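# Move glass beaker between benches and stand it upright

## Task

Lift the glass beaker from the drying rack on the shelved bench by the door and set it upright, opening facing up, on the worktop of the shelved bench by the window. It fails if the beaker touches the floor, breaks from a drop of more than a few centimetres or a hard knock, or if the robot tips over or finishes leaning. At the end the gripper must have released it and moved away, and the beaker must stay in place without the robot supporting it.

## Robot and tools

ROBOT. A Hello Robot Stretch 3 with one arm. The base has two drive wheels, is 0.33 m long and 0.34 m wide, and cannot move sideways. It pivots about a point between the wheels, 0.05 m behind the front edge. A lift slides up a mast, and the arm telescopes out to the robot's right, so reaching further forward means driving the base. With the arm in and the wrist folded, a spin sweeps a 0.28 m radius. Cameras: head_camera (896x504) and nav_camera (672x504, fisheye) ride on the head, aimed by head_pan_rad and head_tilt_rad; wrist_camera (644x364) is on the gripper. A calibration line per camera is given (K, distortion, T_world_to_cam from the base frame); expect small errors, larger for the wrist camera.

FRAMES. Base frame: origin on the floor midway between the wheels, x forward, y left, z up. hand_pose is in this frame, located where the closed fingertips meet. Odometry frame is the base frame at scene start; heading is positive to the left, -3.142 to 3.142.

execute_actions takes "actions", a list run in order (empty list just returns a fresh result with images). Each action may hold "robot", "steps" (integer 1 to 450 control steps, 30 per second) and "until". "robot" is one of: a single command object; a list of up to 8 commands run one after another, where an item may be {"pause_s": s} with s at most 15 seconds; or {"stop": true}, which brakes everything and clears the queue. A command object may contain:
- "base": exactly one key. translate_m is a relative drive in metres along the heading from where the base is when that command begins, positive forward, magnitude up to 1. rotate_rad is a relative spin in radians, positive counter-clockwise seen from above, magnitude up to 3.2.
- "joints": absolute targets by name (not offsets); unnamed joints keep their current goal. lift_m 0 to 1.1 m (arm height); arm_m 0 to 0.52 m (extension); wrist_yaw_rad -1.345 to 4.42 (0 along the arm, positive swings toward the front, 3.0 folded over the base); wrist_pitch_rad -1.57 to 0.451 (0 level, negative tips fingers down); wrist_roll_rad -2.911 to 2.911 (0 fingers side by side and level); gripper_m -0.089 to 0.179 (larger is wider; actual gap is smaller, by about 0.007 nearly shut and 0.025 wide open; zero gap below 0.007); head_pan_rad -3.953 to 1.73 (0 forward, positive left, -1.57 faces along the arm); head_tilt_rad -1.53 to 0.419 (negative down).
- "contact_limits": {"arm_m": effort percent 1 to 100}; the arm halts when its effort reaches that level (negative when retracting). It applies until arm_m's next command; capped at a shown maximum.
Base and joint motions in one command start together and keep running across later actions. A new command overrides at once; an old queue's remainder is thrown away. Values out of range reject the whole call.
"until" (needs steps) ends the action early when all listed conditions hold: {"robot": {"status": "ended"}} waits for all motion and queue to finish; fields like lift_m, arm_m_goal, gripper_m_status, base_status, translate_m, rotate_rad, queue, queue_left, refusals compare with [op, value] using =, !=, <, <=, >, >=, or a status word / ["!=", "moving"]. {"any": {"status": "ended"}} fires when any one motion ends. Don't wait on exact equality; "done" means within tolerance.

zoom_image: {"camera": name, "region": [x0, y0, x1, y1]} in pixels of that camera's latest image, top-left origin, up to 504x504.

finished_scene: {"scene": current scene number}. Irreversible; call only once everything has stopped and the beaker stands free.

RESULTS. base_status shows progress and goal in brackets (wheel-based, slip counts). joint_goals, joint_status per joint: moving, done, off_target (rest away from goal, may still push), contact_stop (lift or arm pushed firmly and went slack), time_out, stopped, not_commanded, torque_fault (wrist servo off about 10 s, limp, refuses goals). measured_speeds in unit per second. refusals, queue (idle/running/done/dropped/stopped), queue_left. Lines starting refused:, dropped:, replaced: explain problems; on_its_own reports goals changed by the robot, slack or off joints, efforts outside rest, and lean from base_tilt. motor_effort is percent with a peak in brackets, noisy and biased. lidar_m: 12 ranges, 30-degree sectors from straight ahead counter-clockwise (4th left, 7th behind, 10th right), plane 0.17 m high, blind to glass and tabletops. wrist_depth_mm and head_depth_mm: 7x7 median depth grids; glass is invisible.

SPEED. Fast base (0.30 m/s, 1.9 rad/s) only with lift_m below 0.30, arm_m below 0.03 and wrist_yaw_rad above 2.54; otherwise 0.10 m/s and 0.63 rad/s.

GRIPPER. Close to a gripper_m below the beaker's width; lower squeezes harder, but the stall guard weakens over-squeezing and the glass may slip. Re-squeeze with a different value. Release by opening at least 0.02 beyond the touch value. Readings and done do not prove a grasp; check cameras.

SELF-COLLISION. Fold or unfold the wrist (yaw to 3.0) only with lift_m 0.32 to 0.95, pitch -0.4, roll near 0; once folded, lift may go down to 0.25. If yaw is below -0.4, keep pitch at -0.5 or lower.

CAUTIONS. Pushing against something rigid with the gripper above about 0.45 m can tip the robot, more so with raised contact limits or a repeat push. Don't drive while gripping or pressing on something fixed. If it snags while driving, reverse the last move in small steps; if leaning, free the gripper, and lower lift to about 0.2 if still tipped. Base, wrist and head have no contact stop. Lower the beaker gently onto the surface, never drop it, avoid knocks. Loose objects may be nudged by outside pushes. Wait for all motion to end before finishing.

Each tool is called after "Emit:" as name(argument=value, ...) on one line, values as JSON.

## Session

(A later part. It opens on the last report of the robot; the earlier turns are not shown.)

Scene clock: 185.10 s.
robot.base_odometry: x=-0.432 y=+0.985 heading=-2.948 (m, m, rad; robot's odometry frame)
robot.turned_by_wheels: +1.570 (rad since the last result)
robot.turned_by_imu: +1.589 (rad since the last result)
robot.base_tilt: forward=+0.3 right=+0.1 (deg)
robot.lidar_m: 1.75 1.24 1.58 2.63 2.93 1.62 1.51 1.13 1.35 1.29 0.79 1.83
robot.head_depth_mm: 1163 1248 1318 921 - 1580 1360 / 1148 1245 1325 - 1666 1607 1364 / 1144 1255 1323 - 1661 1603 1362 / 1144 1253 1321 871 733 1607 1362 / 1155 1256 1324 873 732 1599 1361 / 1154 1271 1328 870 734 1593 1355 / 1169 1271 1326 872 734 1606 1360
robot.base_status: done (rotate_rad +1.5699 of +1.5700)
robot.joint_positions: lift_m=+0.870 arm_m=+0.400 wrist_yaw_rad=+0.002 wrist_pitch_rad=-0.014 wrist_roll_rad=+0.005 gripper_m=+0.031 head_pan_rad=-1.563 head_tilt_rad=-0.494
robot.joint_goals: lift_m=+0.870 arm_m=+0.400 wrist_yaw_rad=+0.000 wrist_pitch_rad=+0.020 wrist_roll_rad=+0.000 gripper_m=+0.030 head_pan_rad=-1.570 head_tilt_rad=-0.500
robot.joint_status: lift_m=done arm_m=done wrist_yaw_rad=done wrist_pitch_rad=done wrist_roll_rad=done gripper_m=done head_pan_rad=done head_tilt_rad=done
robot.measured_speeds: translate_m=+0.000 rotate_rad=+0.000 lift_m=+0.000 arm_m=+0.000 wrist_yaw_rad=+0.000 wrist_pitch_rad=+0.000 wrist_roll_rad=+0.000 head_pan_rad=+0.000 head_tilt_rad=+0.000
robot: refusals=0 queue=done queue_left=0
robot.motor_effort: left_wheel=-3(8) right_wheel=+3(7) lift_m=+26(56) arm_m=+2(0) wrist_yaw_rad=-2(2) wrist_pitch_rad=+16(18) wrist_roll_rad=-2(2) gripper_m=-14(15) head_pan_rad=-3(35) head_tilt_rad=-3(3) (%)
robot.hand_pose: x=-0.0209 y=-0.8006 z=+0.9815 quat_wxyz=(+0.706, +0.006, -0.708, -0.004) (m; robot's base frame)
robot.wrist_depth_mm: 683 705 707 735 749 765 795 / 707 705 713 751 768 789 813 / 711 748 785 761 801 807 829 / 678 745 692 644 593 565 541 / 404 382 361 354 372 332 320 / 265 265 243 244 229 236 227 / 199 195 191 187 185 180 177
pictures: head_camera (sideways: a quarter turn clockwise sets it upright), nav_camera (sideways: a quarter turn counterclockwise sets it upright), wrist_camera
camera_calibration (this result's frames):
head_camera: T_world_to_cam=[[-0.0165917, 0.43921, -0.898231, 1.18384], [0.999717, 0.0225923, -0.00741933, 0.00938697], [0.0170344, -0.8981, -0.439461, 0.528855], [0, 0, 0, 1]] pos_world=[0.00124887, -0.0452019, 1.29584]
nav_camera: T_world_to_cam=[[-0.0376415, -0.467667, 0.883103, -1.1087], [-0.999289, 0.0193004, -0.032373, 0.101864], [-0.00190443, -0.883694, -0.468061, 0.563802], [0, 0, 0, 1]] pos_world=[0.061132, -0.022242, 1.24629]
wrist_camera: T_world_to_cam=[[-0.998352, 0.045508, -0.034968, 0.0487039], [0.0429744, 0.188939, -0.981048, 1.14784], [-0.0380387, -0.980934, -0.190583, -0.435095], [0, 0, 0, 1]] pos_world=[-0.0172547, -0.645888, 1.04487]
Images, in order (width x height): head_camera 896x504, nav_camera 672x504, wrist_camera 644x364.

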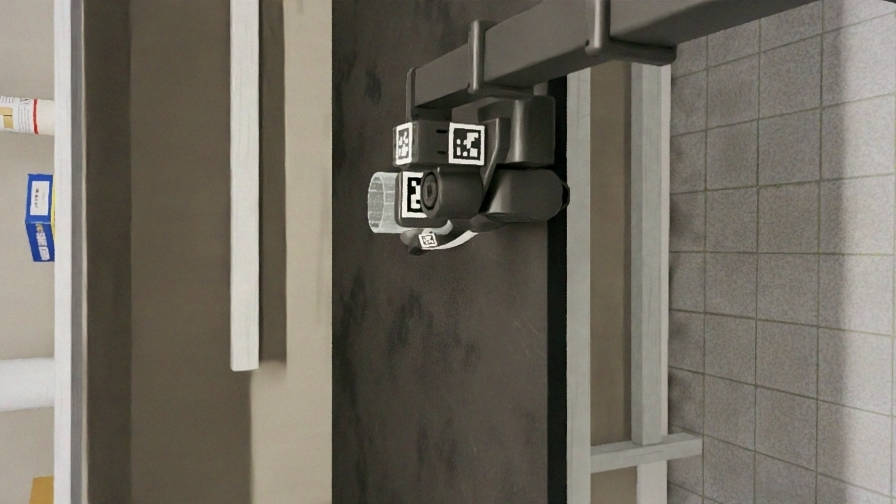

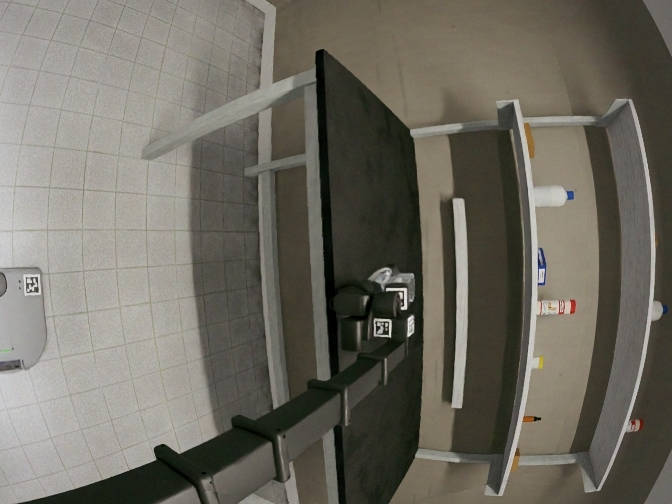

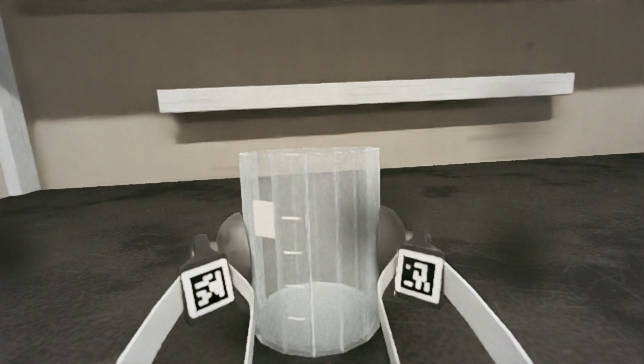

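Need 187→163: about 0.017 lower.

Emit:
execute_actions(actions=[{"robot":[{"joints":{"lift_m":0.853}},{"pause_s":0.3}],"steps":200,"until":{"robot":{"status":"ended"}}},{"robot":[{"joints":{"gripper_m":0.14}},{"joints":{"arm_m":0.05}}],"steps":450,"until":{"robot":{"status":"ended"}}}])

Scene clock: 193.63 s.
robot.base_odometry: x=-0.432 y=+0.985 heading=-2.948 (m, m, rad; robot's odometry frame)
robot.turned_by_wheels: +0.000 (rad since the last result)
robot.turned_by_imu: -0.001 (rad since the last result)
robot.base_tilt: forward=+0.3 right=+0.1 (deg)
robot.lidar_m: 1.75 1.25 1.58 2.63 2.94 1.62 1.50 1.12 1.36 1.29 0.79 1.84
robot.head_depth_mm: 1148 1247 1318 873 734 1602 - / 1146 1248 1323 870 735 1604 - / 1144 1249 1322 869 734 1708 - / 1148 1249 1327 871 734 1606 1361 / 1154 1254 1329 871 713 1603 1360 / 1146 1270 1326 868 733 1600 1359 / 1158 1269 1327 872 733 1609 1364
robot.base_status: done (rotate_rad +1.5699 of +1.5700)
robot.joint_positions: lift_m=+0.853 arm_m=+0.050 wrist_yaw_rad=+0.002 wrist_pitch_rad=-0.003 wrist_roll_rad=+0.004 gripper_m=+0.140 head_pan_rad=-1.563 head_tilt_rad=-0.494
robot.joint_goals: lift_m=+0.853 arm_m=+0.050 wrist_yaw_rad=+0.000 wrist_pitch_rad=+0.020 wrist_roll_rad=+0.000 gripper_m=+0.140 head_pan_rad=-1.570 head_tilt_rad=-0.500
robot.joint_status: lift_m=done arm_m=done wrist_yaw_rad=done wrist_pitch_rad=done wrist_roll_rad=done gripper_m=done head_pan_rad=done head_tilt_rad=done
robot.measured_speeds: translate_m=+0.000 rotate_rad=+0.000 lift_m=+0.000 arm_m=+0.000 wrist_yaw_rad=+0.000 wrist_pitch_rad=+0.000 wrist_roll_rad=+0.000 head_pan_rad=+0.000 head_tilt_rad=+0.000
robot: refusals=0 queue=done queue_left=0
robot.motor_effort: left_wheel=-3(2) right_wheel=+2(2) lift_m=+26(28) arm_m=-2(3) wrist_yaw_rad=-2(2) wrist_pitch_rad=+11(16) wrist_roll_rad=-2(2) gripper_m=+0(79) head_pan_rad=-2(2) head_tilt_rad=-3(3) (%)
robot.hand_pose: x=-0.0210 y=-0.4514 z=+0.9673 quat_wxyz=(+0.706, +0.002, -0.708, -0.001) (m; robot's base frame)
robot.wrist_depth_mm: - - - - - - - / - - - - - - - / - - - - - - - / - 712 662 605 569 530 504 / 371 388 338 354 367 365 417 / 363 - 390 - - - - / - - - - - - -
pictures: head_camera (sideways: a quarter turn clockwise sets it upright), nav_camera (sideways: a quarter turn counterclockwise sets it upright), wrist_camera
camera_calibration (this result's frames):
head_camera: T_world_to_cam=[[-0.0165912, 0.439219, -0.898227, 1.18383], [0.999717, 0.022591, -0.00741918, 0.00938678], [0.0170332, -0.898096, -0.43947, 0.528866], [0, 0, 0, 1]] pos_world=[0.00124881, -0.0452019, 1.29584]
nav_camera: T_world_to_cam=[[-0.0376421, -0.467676, 0.883098, -1.1087], [-0.999289, 0.019302, -0.0323727, 0.101864], [-0.00190562, -0.883689, -0.46807, 0.563813], [0, 0, 0, 1]] pos_world=[0.061132, -0.0222415, 1.24629]
wrist_camera: T_world_to_cam=[[-0.998354, 0.0452933, -0.0351725, 0.0323719], [0.0427205, 0.178254, -0.983057, 1.06503], [-0.0382562, -0.982941, -0.179896, -0.106484], [0, 0, 0, 1]] pos_world=[-0.0172536, -0.295979, 1.02897]
Images, in order (width x height): head_camera 896x504, nav_camera 672x504, wrist_camera 644x364.

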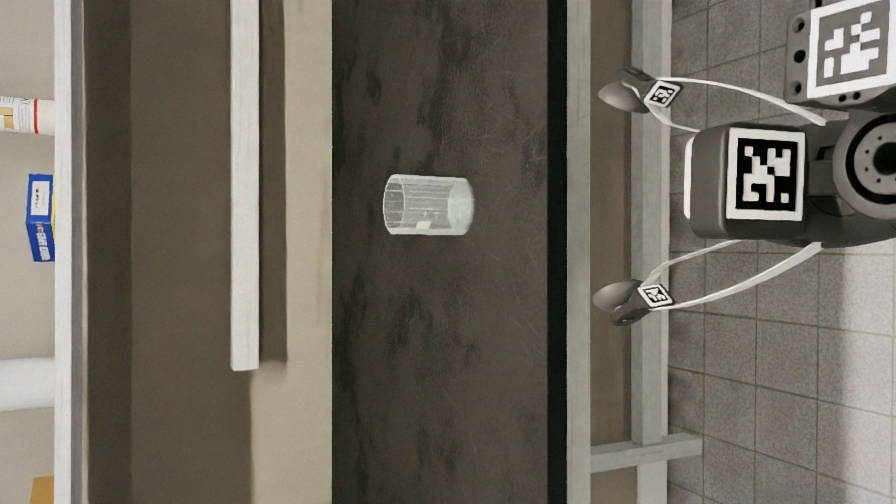

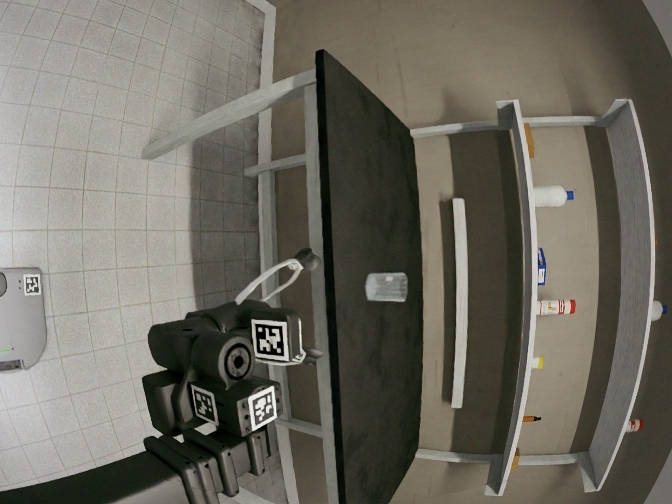

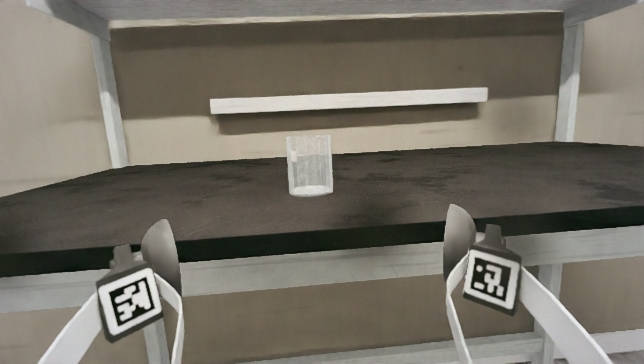

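Emit:
finished_scene(scene=2)

The scene is finished: the task was done.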